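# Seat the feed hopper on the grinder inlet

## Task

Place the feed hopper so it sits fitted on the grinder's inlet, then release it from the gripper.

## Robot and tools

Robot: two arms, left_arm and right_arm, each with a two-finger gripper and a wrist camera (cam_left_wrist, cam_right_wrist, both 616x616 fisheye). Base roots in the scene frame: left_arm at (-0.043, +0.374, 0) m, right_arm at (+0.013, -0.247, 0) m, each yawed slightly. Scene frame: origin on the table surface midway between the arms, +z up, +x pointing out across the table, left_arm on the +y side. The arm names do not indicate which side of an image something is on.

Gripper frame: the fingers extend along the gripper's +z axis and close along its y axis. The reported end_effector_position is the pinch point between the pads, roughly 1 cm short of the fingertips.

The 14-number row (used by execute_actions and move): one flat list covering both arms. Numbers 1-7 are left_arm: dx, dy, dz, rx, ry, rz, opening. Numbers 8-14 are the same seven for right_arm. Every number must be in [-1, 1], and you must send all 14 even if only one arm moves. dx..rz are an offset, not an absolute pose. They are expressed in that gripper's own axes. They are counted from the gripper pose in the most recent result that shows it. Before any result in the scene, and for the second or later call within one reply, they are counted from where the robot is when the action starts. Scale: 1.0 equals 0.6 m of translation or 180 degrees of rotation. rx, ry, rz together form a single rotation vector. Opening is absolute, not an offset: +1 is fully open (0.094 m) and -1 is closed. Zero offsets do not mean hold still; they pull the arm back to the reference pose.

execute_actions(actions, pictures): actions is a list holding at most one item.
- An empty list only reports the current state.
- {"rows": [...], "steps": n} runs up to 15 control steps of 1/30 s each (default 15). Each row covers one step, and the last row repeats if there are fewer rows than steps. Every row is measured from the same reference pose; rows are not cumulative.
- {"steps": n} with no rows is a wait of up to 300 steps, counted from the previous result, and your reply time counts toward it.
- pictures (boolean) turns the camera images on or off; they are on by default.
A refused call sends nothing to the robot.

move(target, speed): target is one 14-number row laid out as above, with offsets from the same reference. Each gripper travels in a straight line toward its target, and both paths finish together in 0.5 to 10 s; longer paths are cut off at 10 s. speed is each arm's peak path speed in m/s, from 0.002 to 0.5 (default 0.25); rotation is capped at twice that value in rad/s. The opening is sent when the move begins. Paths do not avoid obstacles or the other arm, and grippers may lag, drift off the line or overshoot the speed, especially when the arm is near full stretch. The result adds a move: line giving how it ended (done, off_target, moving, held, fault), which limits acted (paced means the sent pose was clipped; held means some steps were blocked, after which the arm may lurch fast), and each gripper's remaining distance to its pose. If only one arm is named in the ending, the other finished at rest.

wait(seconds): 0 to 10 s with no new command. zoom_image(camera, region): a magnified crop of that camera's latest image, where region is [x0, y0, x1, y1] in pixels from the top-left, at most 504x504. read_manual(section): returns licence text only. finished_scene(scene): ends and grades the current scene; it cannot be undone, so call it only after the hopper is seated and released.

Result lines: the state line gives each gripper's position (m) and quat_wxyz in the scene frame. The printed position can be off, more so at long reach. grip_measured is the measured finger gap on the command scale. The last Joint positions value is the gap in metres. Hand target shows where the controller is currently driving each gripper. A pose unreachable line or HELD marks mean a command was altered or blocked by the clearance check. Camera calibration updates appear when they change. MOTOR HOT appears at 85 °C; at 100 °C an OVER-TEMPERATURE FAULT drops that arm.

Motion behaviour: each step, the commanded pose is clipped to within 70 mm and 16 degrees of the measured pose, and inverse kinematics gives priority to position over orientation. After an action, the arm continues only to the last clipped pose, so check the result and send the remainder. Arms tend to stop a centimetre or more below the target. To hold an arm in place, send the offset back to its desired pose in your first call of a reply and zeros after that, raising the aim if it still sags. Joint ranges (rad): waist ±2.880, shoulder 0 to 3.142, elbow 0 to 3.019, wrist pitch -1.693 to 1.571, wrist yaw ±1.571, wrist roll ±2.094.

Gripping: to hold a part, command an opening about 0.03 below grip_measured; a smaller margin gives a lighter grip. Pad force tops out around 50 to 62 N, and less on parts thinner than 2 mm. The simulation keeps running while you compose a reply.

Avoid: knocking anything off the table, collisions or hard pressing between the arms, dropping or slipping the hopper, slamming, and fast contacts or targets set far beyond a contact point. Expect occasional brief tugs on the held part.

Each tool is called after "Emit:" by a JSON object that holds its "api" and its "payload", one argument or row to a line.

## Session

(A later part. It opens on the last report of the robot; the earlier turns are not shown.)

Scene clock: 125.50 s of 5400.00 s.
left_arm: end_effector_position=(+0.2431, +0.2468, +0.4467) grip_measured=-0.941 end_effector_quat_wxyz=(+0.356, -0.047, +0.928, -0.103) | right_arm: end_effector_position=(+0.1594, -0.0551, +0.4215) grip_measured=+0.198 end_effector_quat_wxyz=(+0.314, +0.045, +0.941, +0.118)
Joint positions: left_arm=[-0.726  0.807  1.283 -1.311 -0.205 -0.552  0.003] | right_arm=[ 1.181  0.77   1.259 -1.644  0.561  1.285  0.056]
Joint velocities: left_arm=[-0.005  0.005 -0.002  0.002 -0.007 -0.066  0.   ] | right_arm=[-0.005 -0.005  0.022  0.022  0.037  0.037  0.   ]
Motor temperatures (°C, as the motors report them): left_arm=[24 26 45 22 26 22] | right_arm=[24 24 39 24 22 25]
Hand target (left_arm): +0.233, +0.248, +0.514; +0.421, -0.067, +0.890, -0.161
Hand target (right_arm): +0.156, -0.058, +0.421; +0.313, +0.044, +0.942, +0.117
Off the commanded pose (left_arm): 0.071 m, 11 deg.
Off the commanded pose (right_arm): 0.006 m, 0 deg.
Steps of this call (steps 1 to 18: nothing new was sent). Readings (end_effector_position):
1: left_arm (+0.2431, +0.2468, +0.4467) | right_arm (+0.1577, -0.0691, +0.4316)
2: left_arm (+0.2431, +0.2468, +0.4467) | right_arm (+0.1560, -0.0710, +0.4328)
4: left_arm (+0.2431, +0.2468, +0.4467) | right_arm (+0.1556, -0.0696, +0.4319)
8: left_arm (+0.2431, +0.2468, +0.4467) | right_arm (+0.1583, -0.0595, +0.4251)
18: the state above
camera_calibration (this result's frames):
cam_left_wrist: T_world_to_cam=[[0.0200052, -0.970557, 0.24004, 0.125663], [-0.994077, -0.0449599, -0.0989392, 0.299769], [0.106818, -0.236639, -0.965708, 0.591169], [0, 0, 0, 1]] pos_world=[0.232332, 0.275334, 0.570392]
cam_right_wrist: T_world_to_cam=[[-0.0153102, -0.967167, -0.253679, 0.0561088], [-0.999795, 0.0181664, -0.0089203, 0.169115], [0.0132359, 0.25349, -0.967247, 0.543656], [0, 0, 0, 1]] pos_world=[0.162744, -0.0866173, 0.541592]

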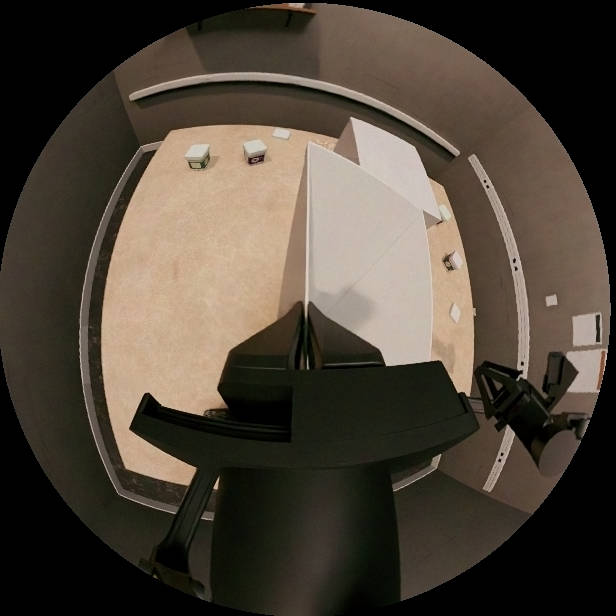

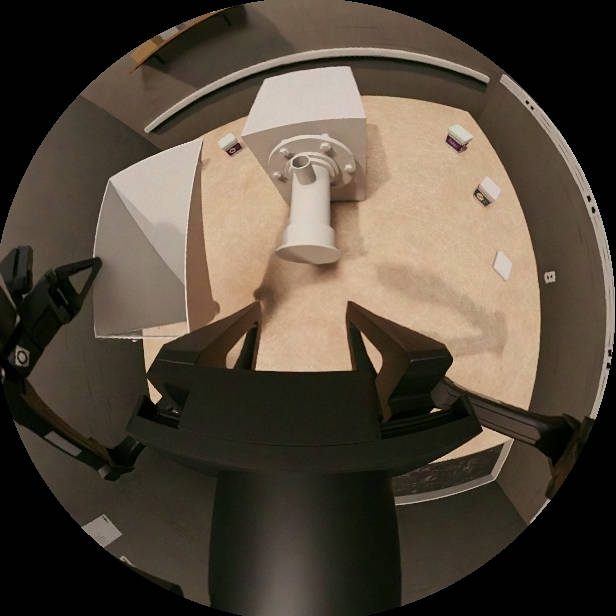

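Emit:
{"api": "execute_actions", "payload": {
  "actions": [
    {"rows":[[-0.06,-0.024,-0.093,0.036,-0.047,-0.024,-1,-0.02,0.02,-0.03,-0.01,-0.003,0.007,1],[-0.06,-0.024,-0.093,0.036,-0.047,-0.024,-1,-0.03,0.04,-0.045,-0.02,-0.005,0.014,1],[-0.06,-0.024,-0.093,0.036,-0.047,-0.024,-1,-0.035,0.06,-0.05,-0.03,-0.007,0.021,1],[-0.06,-0.024,-0.093,0.036,-0.047,-0.024,-1,-0.035,0.08,-0.05,-0.04,-0.009,0.028,1],[-0.06,-0.024,-0.093,0.036,-0.047,-0.024,-1,-0.03,0.1,-0.048,-0.05,-0.011,0.035,1],[-0.06,-0.024,-0.093,0.036,-0.047,-0.024,-1,-0.027,0.12,-0.044,-0.058,-0.013,0.042,1],[-0.06,-0.024,-0.093,0.036,-0.047,-0.024,-1,-0.023,0.14,-0.04,-0.065,-0.015,0.047,1],[-0.06,-0.024,-0.093,0.036,-0.047,-0.024,-1,-0.02,0.155,-0.036,-0.065,-0.015,0.047,1],[-0.06,-0.024,-0.093,0.036,-0.047,-0.024,-1,-0.018,0.168,-0.033,-0.065,-0.015,0.047,1],[-0.06,-0.024,-0.093,0.036,-0.047,-0.024,-1,-0.016,0.177,-0.031,-0.065,-0.015,0.047,1]]}
  ],
  "pictures": false
}}

Emit:
{"api": "wait", "payload": {
  "seconds": 0.6
}}

Scene clock: 133.97 s of 5400.00 s.
left_arm: end_effector_position=(+0.2395, +0.2475, +0.4498) grip_measured=-0.941 end_effector_quat_wxyz=(+0.359, -0.046, +0.926, -0.108) | right_arm: end_effector_position=(+0.1574, +0.0388, +0.4408) grip_measured=+1.000 end_effector_quat_wxyz=(+0.327, +0.063, +0.922, +0.195)
Joint positions: left_arm=[-0.726  0.795  1.283 -1.311 -0.199 -0.552  0.003] | right_arm=[ 1.288  0.922  1.335 -1.459  0.61   1.386  0.094]
Joint velocities: left_arm=[-0.015  0.005  0.007 -0.007 -0.007 -0.022  0.   ] | right_arm=[-0.015  0.239 -0.002  0.046 -0.022  0.037  0.   ]
Motor temperatures (°C, as the motors report them): left_arm=[24 26 46 22 26 22] | right_arm=[24 24 36 24 23 25]
Hand target (left_arm): +0.228, +0.251, +0.511; +0.421, -0.068, +0.889, -0.165
Hand target (right_arm): +0.156, +0.042, +0.467; +0.328, +0.082, +0.911, +0.235
Off the commanded pose (left_arm): 0.064 m, 11 deg.
Off the commanded pose (right_arm): 0.028 m, 5 deg.
Steps of this call (steps 1 to 90: nothing new was sent; then 4.97 s passed at rest; steps 91 to 105: all 15 steps of this action). Readings (end_effector_position):
91: left_arm (+0.2429, +0.2465, +0.4468) | right_arm (+0.1596, -0.0549, +0.4219)
92: left_arm (+0.2426, +0.2464, +0.4470) | right_arm (+0.1599, -0.0538, +0.4243)
94: left_arm (+0.2418, +0.2465, +0.4476) | right_arm (+0.1600, -0.0465, +0.4341)
98: left_arm (+0.2401, +0.2472, +0.4492) | right_arm (+0.1581, -0.0102, +0.4541)
105: the state above

Scene clock: 134.57 s of 5400.00 s.
left_arm: end_effector_position=(+0.2395, +0.2475, +0.4498) grip_measured=-0.941 end_effector_quat_wxyz=(+0.359, -0.046, +0.926, -0.108) | right_arm: end_effector_position=(+0.1573, +0.0371, +0.4428) grip_measured=+1.000 end_effector_quat_wxyz=(+0.327, +0.069, +0.921, +0.200)
Joint positions: left_arm=[-0.726  0.795  1.283 -1.311 -0.199 -0.552  0.003] | right_arm=[ 1.288  0.916  1.335 -1.458  0.611  1.396  0.094]
Joint velocities: left_arm=[-0.005 -0.005 -0.012 -0.007 -0.037  0.007  0.   ] | right_arm=[-0.005  0.015  0.002 -0.012 -0.066  0.007  0.   ]
Motor temperatures (°C, as the motors report them): left_arm=[24 26 46 22 26 22] | right_arm=[24 24 37 24 23 25]
Hand target (left_arm): +0.228, +0.251, +0.511; +0.421, -0.068, +0.889, -0.165
Hand target (right_arm): +0.156, +0.042, +0.467; +0.328, +0.082, +0.911, +0.235
Off the commanded pose (left_arm): 0.064 m, 11 deg.
Off the commanded pose (right_arm): 0.026 m, 5 deg.
Steps of this call (steps 1 to 18: nothing new was sent). Readings (end_effector_position):
1: left_arm (+0.2395, +0.2475, +0.4498) | right_arm (+0.1577, +0.0410, +0.4391)
2: left_arm (+0.2395, +0.2475, +0.4498) | right_arm (+0.1579, +0.0420, +0.4383)
4: left_arm (+0.2395, +0.2475, +0.4498) | right_arm (+0.1579, +0.0416, +0.4386)
8: left_arm (+0.2395, +0.2475, +0.4498) | right_arm (+0.1575, +0.0385, +0.4415)
18: the state above
camera_calibration (this result's frames):
cam_left_wrist: T_world_to_cam=[[0.013714, -0.968146, 0.25001, 0.122153], [-0.99353, -0.0413851, -0.105762, 0.298603], [0.11274, -0.246942, -0.96245, 0.594406], [0, 0, 0, 1]] pos_world=[0.227983, 0.277404, 0.573128]
cam_right_wrist: T_world_to_cam=[[-0.00138459, -0.90871, -0.417426, 0.218778], [-0.998805, 0.021647, -0.0438112, 0.180623], [0.0488477, 0.416867, -0.907654, 0.502778], [0, 0, 0, 1]] pos_world=[0.15615, -0.0146952, 0.555586]

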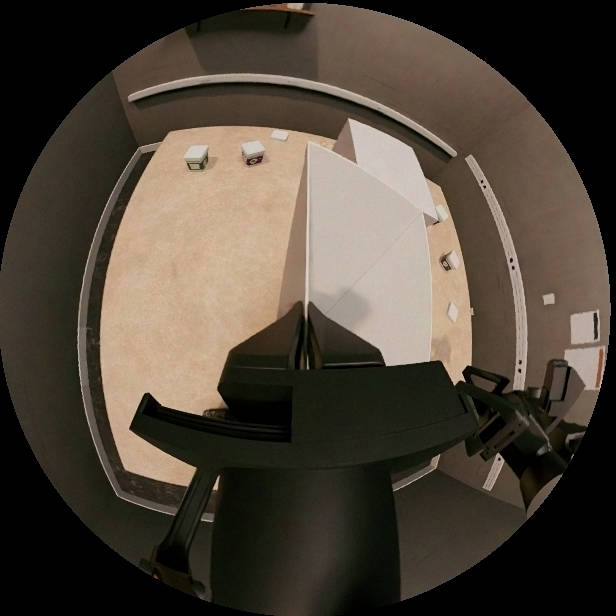

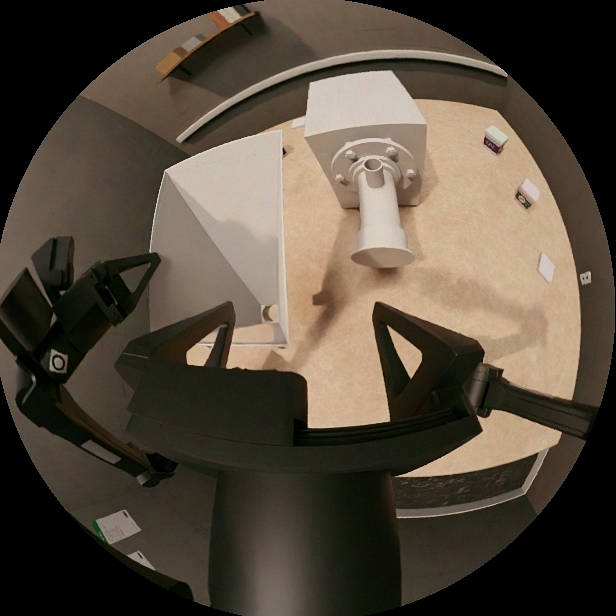

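Emit:
{"api": "execute_actions", "payload": {
  "actions": [
    {"rows":[[-0.058,-0.02,-0.092,0.034,-0.045,-0.022,-1,-0.015,0.025,-0.02,-0.025,0.005,0.02,0.6],[-0.058,-0.02,-0.092,0.034,-0.045,-0.022,-1,-0.012,0.03,-0.01,-0.03,0.01,0.022,0.5],[-0.058,-0.02,-0.092,0.034,-0.045,-0.022,-1,-0.008,0.033,0,-0.03,0.015,0.022,0.4],[-0.058,-0.02,-0.092,0.034,-0.045,-0.022,-1,-0.004,0.035,0.012,-0.03,0.02,0.022,0.3],[-0.058,-0.02,-0.092,0.034,-0.045,-0.022,-1,0,0.037,0.024,-0.03,0.025,0.022,0.2],[-0.058,-0.02,-0.092,0.034,-0.045,-0.022,-1,0.004,0.037,0.036,-0.03,0.03,0.022,0.1],[-0.058,-0.02,-0.092,0.034,-0.045,-0.022,-1,0.008,0.037,0.048,-0.03,0.03,0.022,0],[-0.058,-0.02,-0.092,0.034,-0.045,-0.022,-1,0.012,0.037,0.06,-0.03,0.03,0.022,0],[-0.058,-0.02,-0.092,0.034,-0.045,-0.022,-1,0.015,0.037,0.07,-0.03,0.03,0.022,0],[-0.058,-0.02,-0.092,0.034,-0.045,-0.022,-1,0.018,0.037,0.078,-0.03,0.03,0.022,0]]}
  ],
  "pictures": false
}}

Emit:
{"api": "wait", "payload": {
  "seconds": 0.5
}}

Scene clock: 138.00 s of 5400.00 s.
left_arm: end_effector_position=(+0.2356, +0.2480, +0.4530) grip_measured=-0.941 end_effector_quat_wxyz=(+0.362, -0.045, +0.924, -0.115) | right_arm: end_effector_position=(+0.1737, +0.0709, +0.4085) grip_measured=+0.003 end_effector_quat_wxyz=(+0.274, +0.079, +0.926, +0.248)
Joint positions: left_arm=[-0.726  0.783  1.283 -1.311 -0.189 -0.552  0.003] | right_arm=[ 1.179  0.925  1.242 -1.247  0.433  1.333  0.047]
Joint velocities: left_arm=[ 0.005 -0.005  0.012 -0.002 -0.022 -0.037 -0.   ] | right_arm=[-0.005  0.063 -0.002  0.071 -0.007 -0.125 -0.001]
Motor temperatures (°C, as the motors report them): left_arm=[24 26 45 22 26 22] | right_arm=[24 24 37 24 23 25]
Hand target (left_arm): +0.224, +0.254, +0.512; +0.421, -0.066, +0.889, -0.167
Hand target (right_arm): +0.178, +0.075, +0.413; +0.279, +0.075, +0.922, +0.258
Off the commanded pose (left_arm): 0.063 m, 10 deg.
Off the commanded pose (right_arm): 0.008 m, 1 deg.
Steps of this call (steps 1 to 88: nothing new was sent; steps 89 to 103: all 15 steps of this action). Readings (end_effector_position):
89: left_arm (+0.2393, +0.2472, +0.4499) | right_arm (+0.1557, +0.0386, +0.4424)
90: left_arm (+0.2389, +0.2470, +0.4500) | right_arm (+0.1532, +0.0423, +0.4427)
92: left_arm (+0.2381, +0.2470, +0.4506) | right_arm (+0.1503, +0.0514, +0.4446)
96: left_arm (+0.2363, +0.2476, +0.4523) | right_arm (+0.1598, +0.0627, +0.4390)
103: the state above

Scene clock: 138.50 s of 5400.00 s.
left_arm: end_effector_position=(+0.2356, +0.2480, +0.4530) grip_measured=-0.941 end_effector_quat_wxyz=(+0.362, -0.045, +0.924, -0.115) | right_arm: end_effector_position=(+0.1742, +0.0727, +0.4085) grip_measured=+0.003 end_effector_quat_wxyz=(+0.275, +0.075, +0.926, +0.248)
Joint positions: left_arm=[-0.726  0.783  1.283 -1.311 -0.189 -0.552  0.003] | right_arm=[ 1.179  0.928  1.242 -1.241  0.433  1.323  0.047]
Joint velocities: left_arm=[-0.005 -0.005 -0.007 -0.017  0.007 -0.11   0.001] | right_arm=[-0.005 -0.024  0.007  0.007  0.022  0.022 -0.   ]
Motor temperatures (°C, as the motors report them): left_arm=[24 26 45 22 26 22] | right_arm=[24 24 37 24 23 25]
Hand target (left_arm): +0.224, +0.254, +0.512; +0.421, -0.066, +0.889, -0.167
Hand target (right_arm): +0.178, +0.075, +0.413; +0.279, +0.075, +0.922, +0.258
Off the commanded pose (left_arm): 0.063 m, 10 deg.
Off the commanded pose (right_arm): 0.006 m, 1 deg.
Steps of this call (steps 1 to 15: nothing new was sent). Readings (end_effector_position):
1: left_arm (+0.2356, +0.2480, +0.4530) | right_arm (+0.1740, +0.0719, +0.4081)
2: left_arm (+0.2356, +0.2480, +0.4530) | right_arm (+0.1741, +0.0723, +0.4082)
4: left_arm (+0.2356, +0.2480, +0.4530) | right_arm (+0.1741, +0.0726, +0.4085)
8: left_arm (+0.2356, +0.2480, +0.4530) | right_arm (+0.1742, +0.0727, +0.4085)
15: the state above
camera_calibration (this result's frames):
cam_left_wrist: T_world_to_cam=[[0.00591022, -0.965205, 0.261428, 0.117829], [-0.993031, -0.0364372, -0.112078, 0.296622], [0.117704, -0.258943, -0.958694, 0.598086], [0, 0, 0, 1]] pos_world=[0.223461, 0.279408, 0.575823]
cam_right_wrist: T_world_to_cam=[[-0.00679088, -0.864589, -0.502434, 0.269301], [-0.998482, -0.0215979, 0.0506611, 0.159726], [-0.0546526, 0.502015, -0.86313, 0.449693], [0, 0, 0, 1]] pos_world=[0.185889, 0.0105314, 0.515357]

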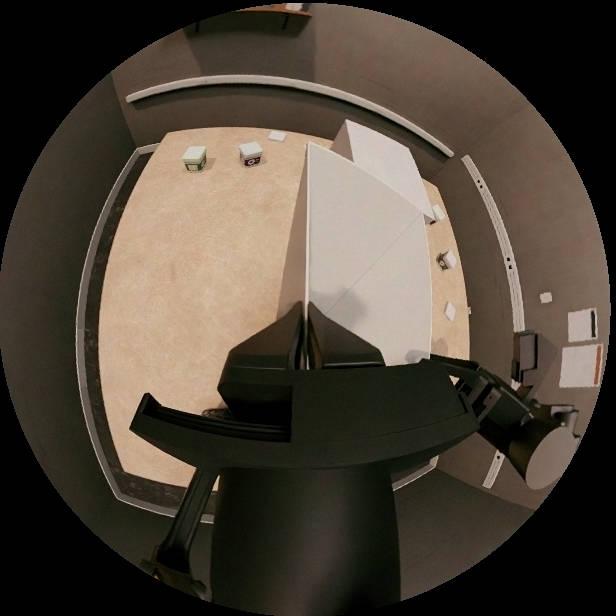

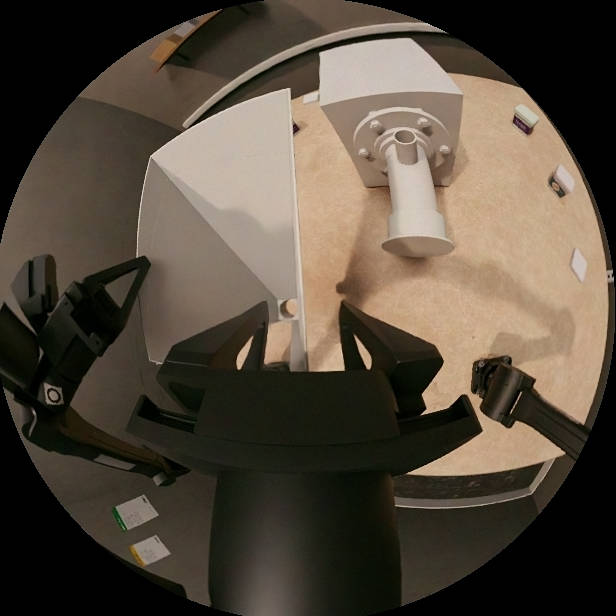

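Emit:
{"api": "execute_actions", "payload": {
  "actions": [
    {"rows":[[-0.055,-0.016,-0.088,0.032,-0.042,-0.02,-1,0.006,0.004,0.004,0,0,-0.004,-0.2],[-0.055,-0.016,-0.088,0.032,-0.042,-0.02,-1,0.012,0.004,0.008,0,0,-0.008,-0.4],[-0.055,-0.016,-0.088,0.032,-0.042,-0.02,-1,0.018,0.004,0.011,0,0,-0.01,-0.5],[-0.055,-0.016,-0.088,0.032,-0.042,-0.02,-1,0.022,0.004,0.014,0,0,-0.01,-0.6],[-0.055,-0.016,-0.088,0.032,-0.042,-0.02,-1,0.022,0.004,0.014,0,0,-0.01,-0.7],[-0.055,-0.016,-0.088,0.032,-0.042,-0.02,-1,0.022,0.004,0.014,0,0,-0.01,-0.7],[-0.055,-0.016,-0.088,0.032,-0.042,-0.02,-1,0.022,0.004,0.014,0,0,-0.01,-0.8],[-0.055,-0.016,-0.088,0.032,-0.042,-0.02,-1,0.022,0.004,0.014,0,0,-0.01,-0.8],[-0.055,-0.016,-0.088,0.032,-0.042,-0.02,-1,0.022,0.004,0.014,0,0,-0.01,-1]]}
  ]
}}

Scene clock: 140.40 s of 5400.00 s.
left_arm: end_effector_position=(+0.2320, +0.2474, +0.4526) grip_measured=-0.941 end_effector_quat_wxyz=(+0.359, -0.037, +0.925, -0.120) | right_arm: end_effector_position=(+0.1685, +0.0777, +0.4027) grip_measured=-0.961 end_effector_quat_wxyz=(+0.278, +0.062, +0.926, +0.248)
Joint positions: left_arm=[-0.724  0.776  1.281 -1.315 -0.171 -0.539  0.003] | right_arm=[ 1.203  0.929  1.226 -1.225  0.445  1.317  0.002]
Joint velocities: left_arm=[-0.005 -0.015  0.002 -0.007  0.066  0.022 -0.001] | right_arm=[-0.015  0.005  0.017 -0.017  0.007  0.007 -0.002]
Motor temperatures (°C, as the motors report them): left_arm=[24 26 45 22 26 22] | right_arm=[24 24 37 24 23 25]
Hand target (left_arm): +0.220, +0.256, +0.512; +0.420, -0.062, +0.890, -0.170
Hand target (right_arm): +0.168, +0.082, +0.397; +0.279, +0.060, +0.927, +0.244
Off the commanded pose (left_arm): 0.063 m, 10 deg.
Off the commanded pose (right_arm): 0.007 m, 1 deg.
Steps of this call (steps 1 to 42: nothing new was sent; steps 43 to 57: all 15 steps of this action). Readings (end_effector_position):
43: left_arm (+0.2353, +0.2474, +0.4530) | right_arm (+0.1743, +0.0726, +0.4086)
44: left_arm (+0.2349, +0.2471, +0.4531) | right_arm (+0.1747, +0.0723, +0.4083)
46: left_arm (+0.2340, +0.2467, +0.4535) | right_arm (+0.1750, +0.0718, +0.4068)
50: left_arm (+0.2322, +0.2463, +0.4547) | right_arm (+0.1716, +0.0739, +0.4011)
57: the state above
camera_calibration (this result's frames):
cam_left_wrist: T_world_to_cam=[[-0.0120294, -0.964338, 0.264399, 0.119926], [-0.993955, -0.0173251, -0.108412, 0.286735], [0.109127, -0.264105, -0.958301, 0.601147], [0, 0, 0, 1]] pos_world=[0.220843, 0.279383, 0.575457]
cam_right_wrist: T_world_to_cam=[[0.0172584, -0.8681, -0.49609, 0.264396], [-0.998327, -0.042348, 0.0393734, 0.160591], [-0.0551884, 0.49458, -0.867378, 0.444217], [0, 0, 0, 1]] pos_world=[0.180275, 0.0166216, 0.510145]

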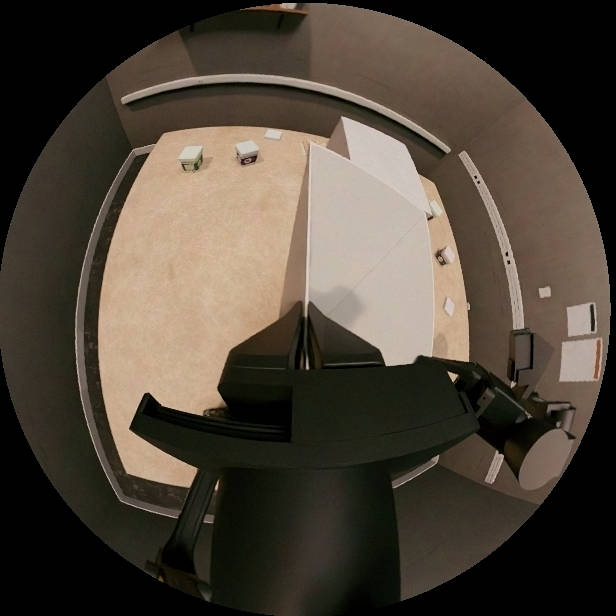

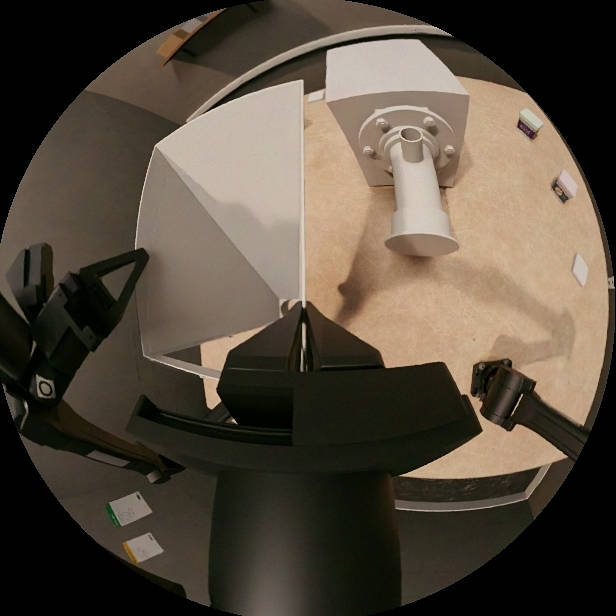

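Emit:
{"api": "execute_actions", "payload": {
  "actions": [
    {"rows":[[-0.055,-0.016,-0.088,0.03,-0.04,-0.02,-1,-0.01,0.008,-0.015,0.003,-0.004,-0.002,-1],[-0.055,-0.016,-0.088,0.03,-0.04,-0.02,-1,-0.02,0.016,-0.03,0.006,-0.008,-0.004,-1],[-0.052,-0.016,-0.082,0.03,-0.038,-0.02,-1,-0.03,0.024,-0.045,0.009,-0.012,-0.006,-1],[-0.048,-0.015,-0.076,0.028,-0.035,-0.018,-1,-0.04,0.032,-0.06,0.012,-0.016,-0.008,-1],[-0.044,-0.014,-0.07,0.026,-0.032,-0.016,-1,-0.05,0.04,-0.075,0.015,-0.02,-0.01,-1],[-0.04,-0.013,-0.063,0.024,-0.029,-0.014,-1,-0.06,0.048,-0.09,0.018,-0.024,-0.012,-1],[-0.036,-0.012,-0.056,0.022,-0.026,-0.012,-1,-0.07,0.056,-0.105,0.021,-0.028,-0.014,-1],[-0.032,-0.011,-0.05,0.02,-0.023,-0.01,-1,-0.08,0.064,-0.12,0.024,-0.032,-0.016,-1],[-0.028,-0.01,-0.043,0.018,-0.02,-0.009,-1,-0.087,0.07,-0.13,0.027,-0.036,-0.018,-1],[-0.024,-0.009,-0.036,0.016,-0.018,-0.008,-1,-0.093,0.076,-0.14,0.03,-0.04,-0.02,-1],[-0.02,-0.007,-0.03,0.014,-0.015,-0.007,-1,-0.093,0.076,-0.14,0.03,-0.04,-0.02,-1]]}
  ],
  "pictures": false
}}

Emit:
{"api": "wait", "payload": {
  "seconds": 0.5
}}

Scene clock: 143.40 s of 5400.00 s.
left_arm: end_effector_position=(+0.2287, +0.2463, +0.4540) grip_measured=-0.966 end_effector_quat_wxyz=(+0.355, -0.043, +0.924, -0.133) | right_arm: end_effector_position=(+0.1668, +0.0674, +0.4599) grip_measured=-0.966 end_effector_quat_wxyz=(+0.325, +0.029, +0.936, +0.136)
Joint positions: left_arm=[-0.721  0.768  1.281 -1.316 -0.15  -0.558  0.002] | right_arm=[ 1.27   1.076  1.51  -1.586  0.602  1.33   0.002]
Joint velocities: left_arm=[ 0.015 -0.034 -0.012 -0.002 -0.081 -0.066  0.   ] | right_arm=[-0.005  0.103  0.012 -0.159 -0.022  0.11   0.   ]
Motor temperatures (°C, as the motors report them): left_arm=[24 26 45 22 26 22] | right_arm=[24 24 36 24 23 25]
Hand target (left_arm): +0.228, +0.249, +0.474; +0.380, -0.042, +0.913, -0.143
Hand target (right_arm): +0.166, +0.064, +0.510; +0.339, +0.062, +0.919, +0.192
Off the commanded pose (left_arm): 0.021 m, 3 deg.
Off the commanded pose (right_arm): 0.053 m, 8 deg.
Steps of this call (steps 1 to 75: nothing new was sent; steps 76 to 90: all 15 steps of this action). Readings (end_effector_position):
76: left_arm (+0.2315, +0.2469, +0.4524) | right_arm (+0.1689, +0.0773, +0.4027)
77: left_arm (+0.2312, +0.2465, +0.4521) | right_arm (+0.1690, +0.0760, +0.4036)
79: left_arm (+0.2308, +0.2453, +0.4519) | right_arm (+0.1682, +0.0733, +0.4101)
83: left_arm (+0.2306, +0.2451, +0.4519) | right_arm (+0.1678, +0.0680, +0.4396)
90: the state above

Scene clock: 143.90 s of 5400.00 s.
left_arm: end_effector_position=(+0.2289, +0.2471, +0.4541) grip_measured=-0.966 end_effector_quat_wxyz=(+0.356, -0.044, +0.924, -0.132) | right_arm: end_effector_position=(+0.1666, +0.0681, +0.4597) grip_measured=-0.966 end_effector_quat_wxyz=(+0.324, +0.032, +0.936, +0.134)
Joint positions: left_arm=[-0.719  0.768  1.281 -1.316 -0.152 -0.559  0.002] | right_arm=[ 1.271  1.081  1.515 -1.592  0.603  1.34   0.002]
Joint velocities: left_arm=[-0.005 -0.024  0.002  0.007 -0.037 -0.022  0.001] | right_arm=[ 0.005  0.005  0.007  0.007 -0.007 -0.081 -0.001]
Motor temperatures (°C, as the motors report them): left_arm=[24 26 45 22 26 22] | right_arm=[24 24 37 24 23 25]
Hand target (left_arm): +0.228, +0.249, +0.474; +0.380, -0.042, +0.913, -0.143
Hand target (right_arm): +0.166, +0.064, +0.510; +0.339, +0.062, +0.919, +0.192
Off the commanded pose (left_arm): 0.020 m, 3 deg.
Off the commanded pose (right_arm): 0.053 m, 8 deg.
Steps of this call (steps 1 to 15: nothing new was sent). Readings (end_effector_position):
1: left_arm (+0.2287, +0.2467, +0.4541) | right_arm (+0.1668, +0.0678, +0.4587)
2: left_arm (+0.2289, +0.2470, +0.4541) | right_arm (+0.1669, +0.0680, +0.4581)
4: left_arm (+0.2289, +0.2471, +0.4541) | right_arm (+0.1668, +0.0681, +0.4585)
8: left_arm (+0.2289, +0.2471, +0.4541) | right_arm (+0.1666, +0.0681, +0.4597)
15: the state above
camera_calibration (this result's frames):
cam_left_wrist: T_world_to_cam=[[-0.00534598, -0.956669, 0.291129, 0.103687], [-0.994423, -0.0255804, -0.10232, 0.283249], [0.105333, -0.290052, -0.951196, 0.606888], [0, 0, 0, 1]] pos_world=[0.218298, 0.282469, 0.576065]
cam_right_wrist: T_world_to_cam=[[0.0216597, -0.961257, -0.274803, 0.188253], [-0.999321, -0.0126249, -0.0346037, 0.188192], [0.0297937, 0.275366, -0.960878, 0.542093], [0, 0, 0, 1]] pos_world=[0.167836, 0.0340616, 0.57913]

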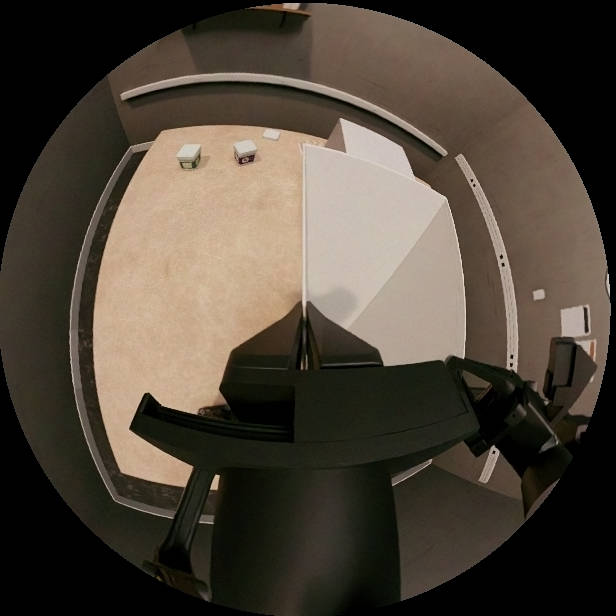

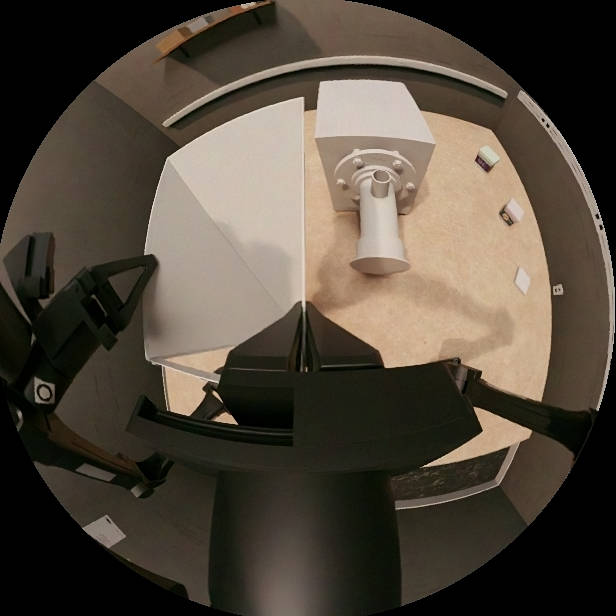

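Emit:
{"api": "move", "payload": {
  "target": [0.135,0.057,0.148,0.02,-0.025,-0.012,-1,0.13,-0.059,0.163,-0.02,0.03,0.012,-1],
  "speed": 0.08
}}

Scene clock: 149.03 s of 5400.00 s.
left_arm: end_effector_position=(+0.2221, +0.2471, +0.2934) grip_measured=-0.966 end_effector_quat_wxyz=(+0.344, -0.059, +0.926, -0.144) | right_arm: end_effector_position=(+0.1614, +0.0685, +0.3031) grip_measured=-0.966 end_effector_quat_wxyz=(+0.265, +0.028, +0.954, +0.137)
Joint positions: left_arm=[-0.719  0.608  0.789 -0.997 -0.132 -0.599  0.002] | right_arm=[ 1.226  0.987  1.062 -1.243  0.465  1.318  0.002]
Joint velocities: left_arm=[-0.015 -0.015 -0.002  0.007 -0.081  0.037 -0.001] | right_arm=[-0.005 -0.034 -0.012 -0.002 -0.037  0.037  0.   ]
Motor temperatures (°C, as the motors report them): left_arm=[24 26 43 22 26 22] | right_arm=[24 24 39 24 23 25]
Hand target (left_arm): +0.228, +0.246, +0.328; +0.391, -0.056, +0.904, -0.165
Hand target (right_arm): +0.168, +0.066, +0.329; +0.278, +0.033, +0.945, +0.170
Off the commanded pose (left_arm): 0.036 m, 6 deg.
Off the commanded pose (right_arm): 0.027 m, 4 deg.
After step 90, 0.20 s passed at rest.
move: off_target (left_arm, right_arm)
camera_calibration (this result's frames):
cam_left_wrist: T_world_to_cam=[[0.0173696, -0.946199, 0.323118, 0.133429], [-0.996238, -0.0438203, -0.074767, 0.256801], [0.0849036, -0.320603, -0.943401, 0.46449], [0, 0, 0, 1]] pos_world=[0.214081, 0.286421, 0.414288]
cam_right_wrist: T_world_to_cam=[[0.0143965, -0.960227, -0.278849, 0.147981], [-0.995475, -0.0399603, 0.0862101, 0.142199], [-0.0939242, 0.276346, -0.956458, 0.410196], [0, 0, 0, 1]] pos_world=[0.177953, 0.0344221, 0.421341]

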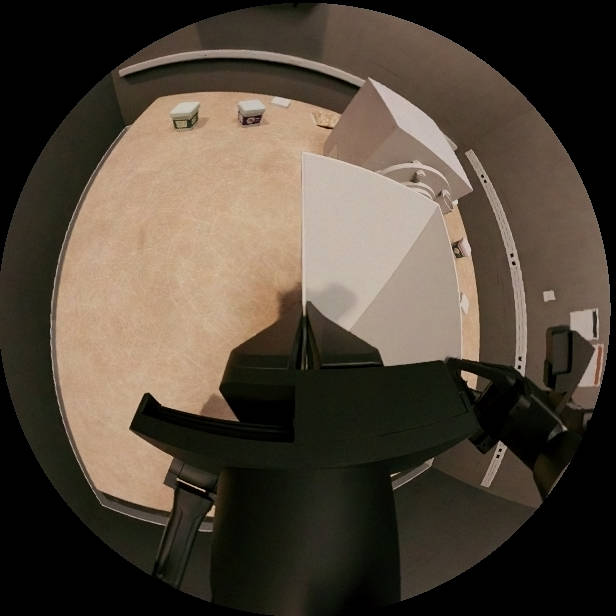

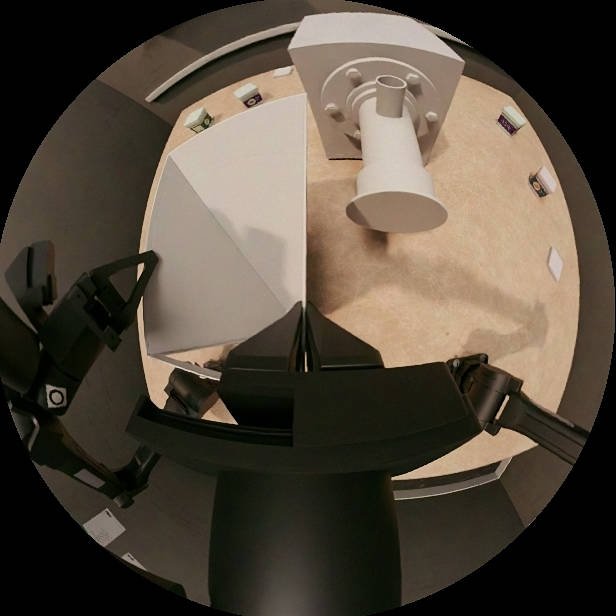

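Emit:
{"api": "execute_actions", "payload": {
  "actions": [
    {"rows":[[-0.04,-0.017,-0.036,0.015,-0.03,-0.01,-1,-0.028,0.01,-0.03,-0.018,-0.015,0.012,-1],[-0.038,-0.016,-0.034,0.015,-0.03,-0.01,-1,-0.025,0.009,-0.026,-0.018,-0.015,0.012,-1],[-0.036,-0.015,-0.032,0.015,-0.03,-0.01,-1,-0.022,0.008,-0.022,-0.018,-0.015,0.012,-1],[-0.034,-0.014,-0.03,0.015,-0.03,-0.01,-1,-0.019,0.007,-0.018,-0.018,-0.015,0.012,-1],[-0.032,-0.013,-0.028,0.015,-0.03,-0.01,-1,-0.016,0.005,-0.014,-0.018,-0.015,0.012,-1],[-0.03,-0.012,-0.026,0.015,-0.03,-0.01,-1,-0.013,0.004,-0.01,-0.018,-0.015,0.012,-1],[-0.028,-0.011,-0.024,0.015,-0.03,-0.01,-1,-0.011,0.003,-0.006,-0.018,-0.015,0.012,-1],[-0.026,-0.01,-0.022,0.015,-0.03,-0.01,-1,-0.009,0.002,-0.002,-0.018,-0.015,0.012,-1],[-0.024,-0.009,-0.019,0.015,-0.03,-0.01,-1,-0.007,0.001,0.002,-0.018,-0.015,0.012,-1],[-0.022,-0.008,-0.016,0.015,-0.03,-0.01,-1,-0.005,0,0.006,-0.018,-0.015,0.012,-1],[-0.02,-0.007,-0.013,0.015,-0.03,-0.01,-1,-0.003,-0.001,0.01,-0.018,-0.015,0.012,-1],[-0.018,-0.006,-0.01,0.015,-0.03,-0.01,-1,-0.001,-0.002,0.014,-0.018,-0.015,0.012,-1]]}
  ],
  "pictures": false
}}

Emit:
{"api": "execute_actions", "payload": {
  "actions": [
    {"steps":12}
  ],
  "pictures": false
}}

Scene clock: 151.90 s of 5400.00 s.
left_arm: end_effector_position=(+0.2210, +0.2490, +0.2713) grip_measured=-0.967 end_effector_quat_wxyz=(+0.343, -0.069, +0.926, -0.144) | right_arm: end_effector_position=(+0.1634, +0.0697, +0.2776) grip_measured=-0.966 end_effector_quat_wxyz=(+0.272, +0.030, +0.951, +0.142)
Joint positions: left_arm=[-0.719  0.592  0.727 -0.953 -0.138 -0.618  0.002] | right_arm=[ 1.227  0.982  0.986 -1.159  0.477  1.316  0.002]
Joint velocities: left_arm=[ 0.005 -0.034  0.007  0.002 -0.051  0.037 -0.   ] | right_arm=[ 0.005 -0.024 -0.007 -0.007 -0.022 -0.007 -0.   ]
Motor temperatures (°C, as the motors report them): left_arm=[24 26 43 22 26 22] | right_arm=[24 24 39 24 23 25]
Hand target (left_arm): +0.225, +0.248, +0.305; +0.386, -0.073, +0.904, -0.168
Hand target (right_arm): +0.166, +0.069, +0.296; +0.285, +0.041, +0.943, +0.168
Off the commanded pose (left_arm): 0.035 m, 6 deg.
Off the commanded pose (right_arm): 0.019 m, 4 deg.
Steps of this call (steps 1 to 71: nothing new was sent; steps 72 to 86: all 15 steps of this action). Readings (end_effector_position):
72: left_arm (+0.2220, +0.2471, +0.2940) | right_arm (+0.1622, +0.0682, +0.3041)
73: left_arm (+0.2218, +0.2472, +0.2941) | right_arm (+0.1626, +0.0682, +0.3042)
75: left_arm (+0.2218, +0.2478, +0.2938) | right_arm (+0.1631, +0.0686, +0.3029)
79: left_arm (+0.2208, +0.2489, +0.2870) | right_arm (+0.1633, +0.0693, +0.2935)
86: the state above

Scene clock: 152.30 s of 5400.00 s.
left_arm: end_effector_position=(+0.2208, +0.2492, +0.2718) grip_measured=-0.967 end_effector_quat_wxyz=(+0.344, -0.069, +0.925, -0.144) | right_arm: end_effector_position=(+0.1634, +0.0698, +0.2776) grip_measured=-0.966 end_effector_quat_wxyz=(+0.272, +0.030, +0.951, +0.142)
Joint positions: left_arm=[-0.719  0.59   0.727 -0.953 -0.139 -0.618  0.002] | right_arm=[ 1.227  0.981  0.985 -1.157  0.477  1.316  0.002]
Joint velocities: left_arm=[ 0.005 -0.005  0.007 -0.002 -0.037 -0.022 -0.   ] | right_arm=[ 0.005  0.005 -0.002 -0.017  0.022  0.022 -0.001]
Motor temperatures (°C, as the motors report them): left_arm=[24 26 43 22 26 22] | right_arm=[24 24 38 24 23 25]
Hand target (left_arm): +0.225, +0.248, +0.305; +0.386, -0.073, +0.904, -0.168
Hand target (right_arm): +0.166, +0.069, +0.296; +0.285, +0.041, +0.943, +0.169
Off the commanded pose (left_arm): 0.034 m, 6 deg.
Off the commanded pose (right_arm): 0.019 m, 4 deg.
Steps of this call (steps 1 to 12: nothing new was sent). Readings (end_effector_position):
1: left_arm (+0.2209, +0.2491, +0.2715) | right_arm (+0.1634, +0.0696, +0.2777)
2: left_arm (+0.2208, +0.2491, +0.2717) | right_arm (+0.1634, +0.0698, +0.2778)
4: left_arm (+0.2208, +0.2492, +0.2718) | right_arm (+0.1634, +0.0698, +0.2776)
8: left_arm (+0.2208, +0.2492, +0.2718) | right_arm (+0.1634, +0.0698, +0.2776)
12: the state above

Emit:
{"api": "execute_actions", "payload": {
  "actions": [
    {"rows":[[-0.027,-0.012,-0.022,0.012,-0.028,-0.014,-1,-0.009,0.002,-0.006,-0.014,-0.01,0.012,-1]],"steps":10}
  ],
  "pictures": false
}}

Emit:
{"api": "execute_actions", "payload": {
  "actions": [
    {"rows":[[-0.027,-0.012,-0.022,0.012,-0.028,-0.014,-1,-0.009,0.002,-0.006,-0.014,-0.01,0.012,-1]],"steps":10}
  ],
  "pictures": false
}}

Emit:
{"api": "execute_actions", "payload": {
  "actions": [
    {"rows":[[-0.027,-0.012,-0.022,0.012,-0.028,-0.014,-1,-0.009,0.002,-0.006,-0.014,-0.01,0.012,-1]],"steps":10}
  ],
  "pictures": false
}}

Scene clock: 154.07 s of 5400.00 s.
left_arm: end_effector_position=(+0.2202, +0.2501, +0.2712) grip_measured=-0.967 end_effector_quat_wxyz=(+0.352, -0.078, +0.921, -0.148) | right_arm: end_effector_position=(+0.1643, +0.0703, +0.2768) grip_measured=-0.966 end_effector_quat_wxyz=(+0.277, +0.030, +0.948, +0.153)
Joint positions: left_arm=[-0.725  0.575  0.713 -0.936 -0.152 -0.636  0.002] | right_arm=[ 1.227  0.968  0.968 -1.127  0.482  1.31   0.002]
Joint velocities: left_arm=[-0.005 -0.015 -0.002  0.002  0.022 -0.007 -0.   ] | right_arm=[-0.005  0.005  0.007  0.007 -0.037 -0.007  0.   ]
Motor temperatures (°C, as the motors report them): left_arm=[24 26 42 22 26 22] | right_arm=[24 24 38 24 24 25]
Hand target (left_arm): +0.224, +0.249, +0.294; +0.382, -0.089, +0.905, -0.166
Hand target (right_arm): +0.166, +0.069, +0.284; +0.284, +0.043, +0.943, +0.168
Off the commanded pose (left_arm): 0.023 m, 5 deg.
Off the commanded pose (right_arm): 0.007 m, 3 deg.
Steps of this call (steps 1 to 43: nothing new was sent; steps 44 to 53: all 10 steps of this action). Readings (end_effector_position):
44: left_arm (+0.2209, +0.2498, +0.2708) | right_arm (+0.1635, +0.0701, +0.2766)
45: left_arm (+0.2214, +0.2502, +0.2705) | right_arm (+0.1643, +0.0706, +0.2768)
47: left_arm (+0.2209, +0.2502, +0.2706) | right_arm (+0.1643, +0.0705, +0.2770)
51: left_arm (+0.2202, +0.2501, +0.2712) | right_arm (+0.1643, +0.0703, +0.2768)
53: the state above

Scene clock: 154.40 s of 5400.00 s.
left_arm: end_effector_position=(+0.2194, +0.2509, +0.2709) grip_measured=-0.967 end_effector_quat_wxyz=(+0.361, -0.085, +0.916, -0.151) | right_arm: end_effector_position=(+0.1649, +0.0707, +0.2768) grip_measured=-0.966 end_effector_quat_wxyz=(+0.281, +0.030, +0.945, +0.164)
Joint positions: left_arm=[-0.734  0.56   0.7   -0.92  -0.168 -0.652  0.002] | right_arm=[ 1.227  0.954  0.952 -1.097  0.486  1.301  0.002]
Joint velocities: left_arm=[ 0.005  0.005 -0.007 -0.017 -0.037  0.007  0.   ] | right_arm=[-0.005 -0.005 -0.002 -0.007 -0.007 -0.022 -0.001]
Motor temperatures (°C, as the motors report them): left_arm=[24 26 42 22 26 22] | right_arm=[24 24 38 24 24 25]
Hand target (left_arm): +0.223, +0.251, +0.293; +0.390, -0.098, +0.900, -0.169
Hand target (right_arm): +0.167, +0.070, +0.283; +0.289, +0.044, +0.940, +0.179
Off the commanded pose (left_arm): 0.022 m, 5 deg.
Off the commanded pose (right_arm): 0.006 m, 3 deg.
Steps of this call (steps 1 to 10: all 10 steps of this action). Readings (end_effector_position):
1: left_arm (+0.2204, +0.2506, +0.2708) | right_arm (+0.1644, +0.0705, +0.2766)
2: left_arm (+0.2208, +0.2510, +0.2705) | right_arm (+0.1650, +0.0710, +0.2767)
4: left_arm (+0.2201, +0.2509, +0.2708) | right_arm (+0.1650, +0.0709, +0.2767)
8: left_arm (+0.2194, +0.2509, +0.2709) | right_arm (+0.1649, +0.0707, +0.2768)
10: the state above

Scene clock: 154.73 s of 5400.00 s.
left_arm: end_effector_position=(+0.2184, +0.2515, +0.2713) grip_measured=-0.967 end_effector_quat_wxyz=(+0.370, -0.091, +0.912, -0.154) | right_arm: end_effector_position=(+0.1655, +0.0712, +0.2767) grip_measured=-0.966 end_effector_quat_wxyz=(+0.286, +0.028, +0.942, +0.175)
Joint positions: left_arm=[-0.744  0.544  0.687 -0.905 -0.185 -0.668  0.002] | right_arm=[ 1.227  0.94   0.936 -1.068  0.488  1.29   0.002]
Joint velocities: left_arm=[-0.015  0.005  0.012 -0.007  0.007  0.037  0.001] | right_arm=[-0.005 -0.015 -0.002  0.002  0.066 -0.051 -0.001]
Motor temperatures (°C, as the motors report them): left_arm=[24 26 42 22 26 22] | right_arm=[24 24 38 24 24 25]
Hand target (left_arm): +0.222, +0.252, +0.293; +0.399, -0.104, +0.895, -0.172
Hand target (right_arm): +0.167, +0.070, +0.283; +0.293, +0.043, +0.936, +0.190
Off the commanded pose (left_arm): 0.022 m, 5 deg.
Off the commanded pose (right_arm): 0.007 m, 3 deg.
Steps of this call (steps 1 to 10: all 10 steps of this action). Readings (end_effector_position):
1: left_arm (+0.2196, +0.2514, +0.2709) | right_arm (+0.1651, +0.0710, +0.2767)
2: left_arm (+0.2199, +0.2517, +0.2706) | right_arm (+0.1656, +0.0716, +0.2768)
4: left_arm (+0.2191, +0.2515, +0.2710) | right_arm (+0.1655, +0.0713, +0.2769)
8: left_arm (+0.2184, +0.2515, +0.2713) | right_arm (+0.1654, +0.0711, +0.2767)
10: the state above

Emit:
{"api": "move", "payload": {
  "target": [-0.097,-0.052,-0.102,0.006,-0.015,0.016,-1,-0.075,0.049,-0.11,0.014,-0.005,0.009,-1],
  "speed": 0.1
}}

Emit:
{"api": "move", "payload": {
  "target": [-0.324,0.077,0.177,0.012,-0.025,-0.012,-1,-0.32,0.112,0.167,-0.012,-0.01,0.01,-1],
  "speed": 0.12
}}

Scene clock: 163.73 s of 5400.00 s.
left_arm: end_effector_position=(+0.2126, +0.2518, +0.3047) grip_measured=-0.967 end_effector_quat_wxyz=(+0.351, -0.081, +0.923, -0.138) | right_arm: end_effector_position=(+0.1583, +0.0708, +0.3179) grip_measured=-0.966 end_effector_quat_wxyz=(+0.273, +0.021, +0.954, +0.125)
Joint positions: left_arm=[-0.758  0.583  0.81  -1.045 -0.192 -0.662  0.002] | right_arm=[ 1.249  1.009  1.115 -1.303  0.492  1.328  0.002]
Joint velocities: left_arm=[ 0.005 -0.005 -0.002 -0.022  0.037  0.007 -0.001] | right_arm=[-0.024 -0.015 -0.012  0.007  0.037 -0.022 -0.001]
Motor temperatures (°C, as the motors report them): left_arm=[24 26 42 22 26 22] | right_arm=[24 24 38 24 24 25]
Hand target (left_arm): +0.215, +0.254, +0.359; +0.397, -0.070, +0.903, -0.151
Hand target (right_arm): +0.163, +0.070, +0.361; +0.290, +0.049, +0.943, +0.159
Off the commanded pose (left_arm): 0.057 m, 6 deg.
Off the commanded pose (right_arm): 0.044 m, 5 deg.
After step 90, 4.57 s passed at rest.
move: off_target (left_arm, right_arm)
camera_calibration (this result's frames):
cam_left_wrist: T_world_to_cam=[[0.0597336, -0.943374, 0.326309, 0.123674], [-0.992427, -0.0912749, -0.0822082, 0.261809], [0.107337, -0.318927, -0.941682, 0.471725], [0, 0, 0, 1]] pos_world=[0.201805, 0.291013, 0.425382]
cam_right_wrist: T_world_to_cam=[[0.022395, -0.967421, -0.252179, 0.145192], [-0.996612, -0.0415713, 0.0709728, 0.143063], [-0.079144, 0.249735, -0.965074, 0.425723], [0, 0, 0, 1]] pos_world=[0.17302, 0.0400915, 0.437315]

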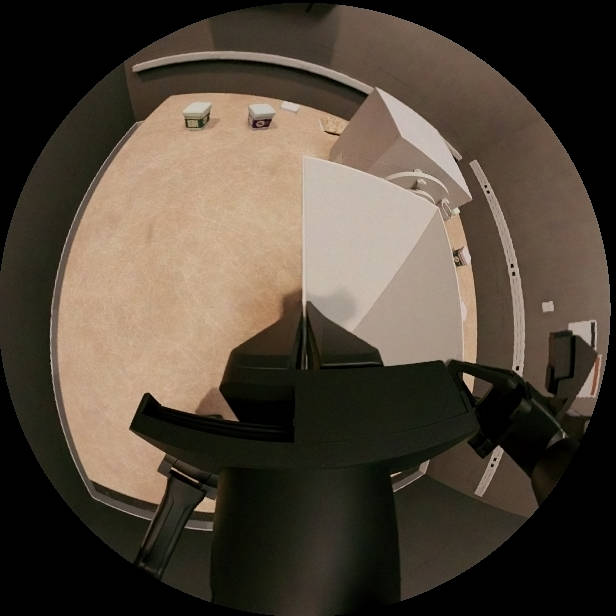

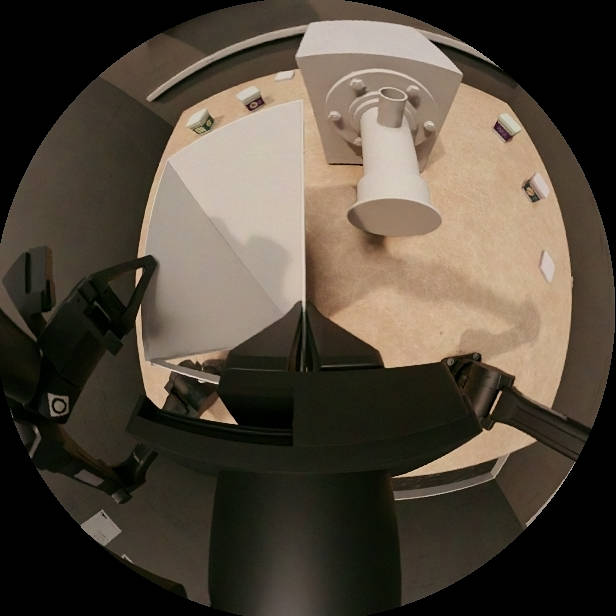

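Scene clock: 166.07 s of 5400.00 s.
left_arm: end_effector_position=(+0.3883, +0.3145, +0.2599) grip_measured=-0.967 end_effector_quat_wxyz=(+0.307, -0.114, +0.931, -0.161) | right_arm: end_effector_position=(+0.3392, +0.1349, +0.2925) grip_measured=-0.966 end_effector_quat_wxyz=(+0.239, +0.005, +0.966, +0.103)
Joint positions: left_arm=[-0.256  1.075  0.949 -0.76   0.195 -0.374  0.002] | right_arm=[ 0.826  1.368  1.348 -1.093  0.268  0.904  0.002]
Joint velocities: left_arm=[ 0.015 -0.015  0.012  0.002 -0.037  0.007  0.   ] | right_arm=[ 0.015 -0.015 -0.007 -0.007  0.051 -0.037  0.   ]
Motor temperatures (°C, as the motors report them): left_arm=[24 26 43 22 26 22] | right_arm=[24 24 39 24 24 25]
Hand target (left_arm): +0.414, +0.325, +0.333; +0.384, -0.101, +0.903, -0.162
Hand target (right_arm): +0.365, +0.136, +0.357; +0.288, +0.032, +0.945, +0.150
Off the commanded pose (left_arm): 0.085 m, 10 deg; position clipped at the last step of the last action.
Off the commanded pose (right_arm): 0.068 m, 8 deg.
move: off_target (left_arm, right_arm); limits=paced
camera_calibration (this result's frames):
cam_left_wrist: T_world_to_cam=[[0.120398, -0.915104, 0.384824, 0.139265], [-0.992221, -0.123283, 0.0172681, 0.422413], [0.03164, -0.38391, -0.922828, 0.475655], [0, 0, 0, 1]] pos_world=[0.387311, 0.362126, 0.378061]
cam_right_wrist: T_world_to_cam=[[0.0341156, -0.978629, -0.202783, 0.17984], [-0.987934, -0.0636931, 0.141175, 0.307313], [-0.151074, 0.19552, -0.968994, 0.432386], [0, 0, 0, 1]] pos_world=[0.362792, 0.111031, 0.412062]

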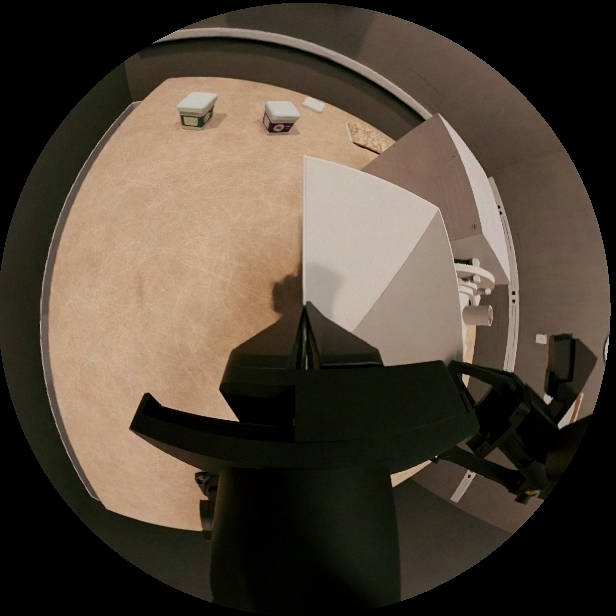

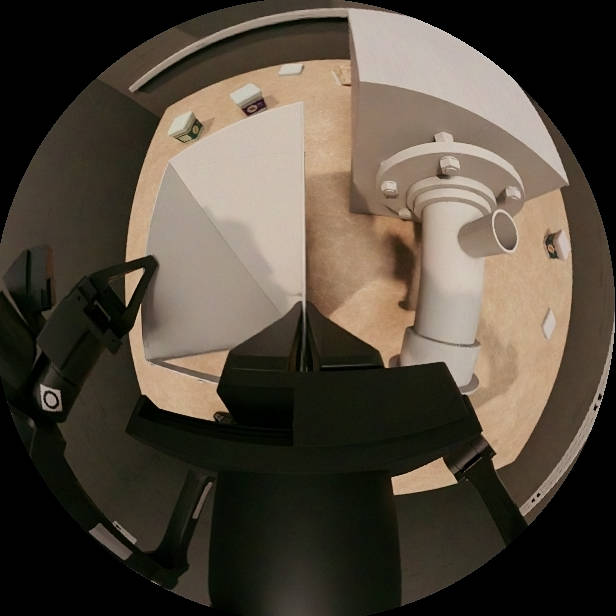

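Emit:
{"api": "execute_actions", "payload": {
  "actions": [
    {"rows":[[-0.075,-0.049,-0.1,0.004,-0.06,0.02,-1,-0.065,0.027,-0.1,-0.03,-0.05,0.025,-1]]}
  ],
  "pictures": false
}}

Emit:
{"api": "execute_actions", "payload": {
  "actions": [
    {"rows":[[-0.075,-0.049,-0.1,0.01,-0.05,0.0,-1,-0.055,0.027,-0.085,-0.025,-0.04,0.02,-1]]}
  ],
  "pictures": false
}}

Scene clock: 168.23 s of 5400.00 s.
left_arm: end_effector_position=(+0.3772, +0.3161, +0.2922) grip_measured=-0.967 end_effector_quat_wxyz=(+0.350, -0.110, +0.919, -0.143) | right_arm: end_effector_position=(+0.3298, +0.1350, +0.3184) grip_measured=-0.966 end_effector_quat_wxyz=(+0.270, +0.001, +0.956, +0.117)
Joint positions: left_arm=[-0.28   0.993  0.95  -0.76   0.129 -0.375  0.002] | right_arm=[ 0.856  1.321  1.349 -1.081  0.312  0.906  0.002]
Joint velocities: left_arm=[-0.005 -0.015  0.002 -0.002 -0.022  0.022  0.   ] | right_arm=[-0.015  0.015 -0.002 -0.007  0.007  0.051  0.001]
Motor temperatures (°C, as the motors report them): left_arm=[24 26 44 22 26 22] | right_arm=[24 25 40 24 24 25]
Hand target (left_arm): +0.387, +0.316, +0.340; +0.399, -0.098, +0.900, -0.145
Hand target (right_arm): +0.342, +0.135, +0.365; +0.308, +0.038, +0.937, +0.158
Off the commanded pose (left_arm): 0.050 m, 6 deg.
Off the commanded pose (right_arm): 0.050 m, 8 deg.
Steps of this call (steps 1 to 50: nothing new was sent; steps 51 to 65: all 15 steps of this action). Readings (end_effector_position):
51: left_arm (+0.3883, +0.3157, +0.2617) | right_arm (+0.3403, +0.1351, +0.2946)
52: left_arm (+0.3875, +0.3159, +0.2641) | right_arm (+0.3400, +0.1360, +0.2956)
54: left_arm (+0.3846, +0.3169, +0.2730) | right_arm (+0.3373, +0.1361, +0.3009)
58: left_arm (+0.3784, +0.3168, +0.2896) | right_arm (+0.3309, +0.1356, +0.3154)
65: the state above

Scene clock: 168.73 s of 5400.00 s.
left_arm: end_effector_position=(+0.3639, +0.3172, +0.3143) grip_measured=-0.967 end_effector_quat_wxyz=(+0.374, -0.119, +0.909, -0.137) | right_arm: end_effector_position=(+0.3190, +0.1353, +0.3357) grip_measured=-0.966 end_effector_quat_wxyz=(+0.289, -0.006, +0.949, +0.126)
Joint positions: left_arm=[-0.298  0.929  0.95  -0.775  0.086 -0.401  0.002] | right_arm=[ 0.886  1.288  1.349 -1.08   0.345  0.906  0.002]
Joint velocities: left_arm=[-0.015 -0.024 -0.012  0.002 -0.007  0.007  0.   ] | right_arm=[-0.005  0.005  0.017  0.017  0.022  0.022  0.001]
Motor temperatures (°C, as the motors report them): left_arm=[24 26 44 22 26 22] | right_arm=[24 25 40 24 24 25]
Hand target (left_arm): +0.369, +0.314, +0.371; +0.423, -0.116, +0.886, -0.148
Hand target (right_arm): +0.328, +0.136, +0.381; +0.324, +0.027, +0.931, +0.164
Off the commanded pose (left_arm): 0.059 m, 6 deg.
Off the commanded pose (right_arm): 0.047 m, 7 deg.
Steps of this call (steps 1 to 15: all 15 steps of this action). Readings (end_effector_position):
1: left_arm (+0.3768, +0.3164, +0.2934) | right_arm (+0.3298, +0.1351, +0.3193)
2: left_arm (+0.3755, +0.3163, +0.2953) | right_arm (+0.3291, +0.1354, +0.3200)
4: left_arm (+0.3721, +0.3177, +0.3012) | right_arm (+0.3259, +0.1363, +0.3235)
8: left_arm (+0.3652, +0.3179, +0.3126) | right_arm (+0.3199, +0.1359, +0.3332)
15: the state above


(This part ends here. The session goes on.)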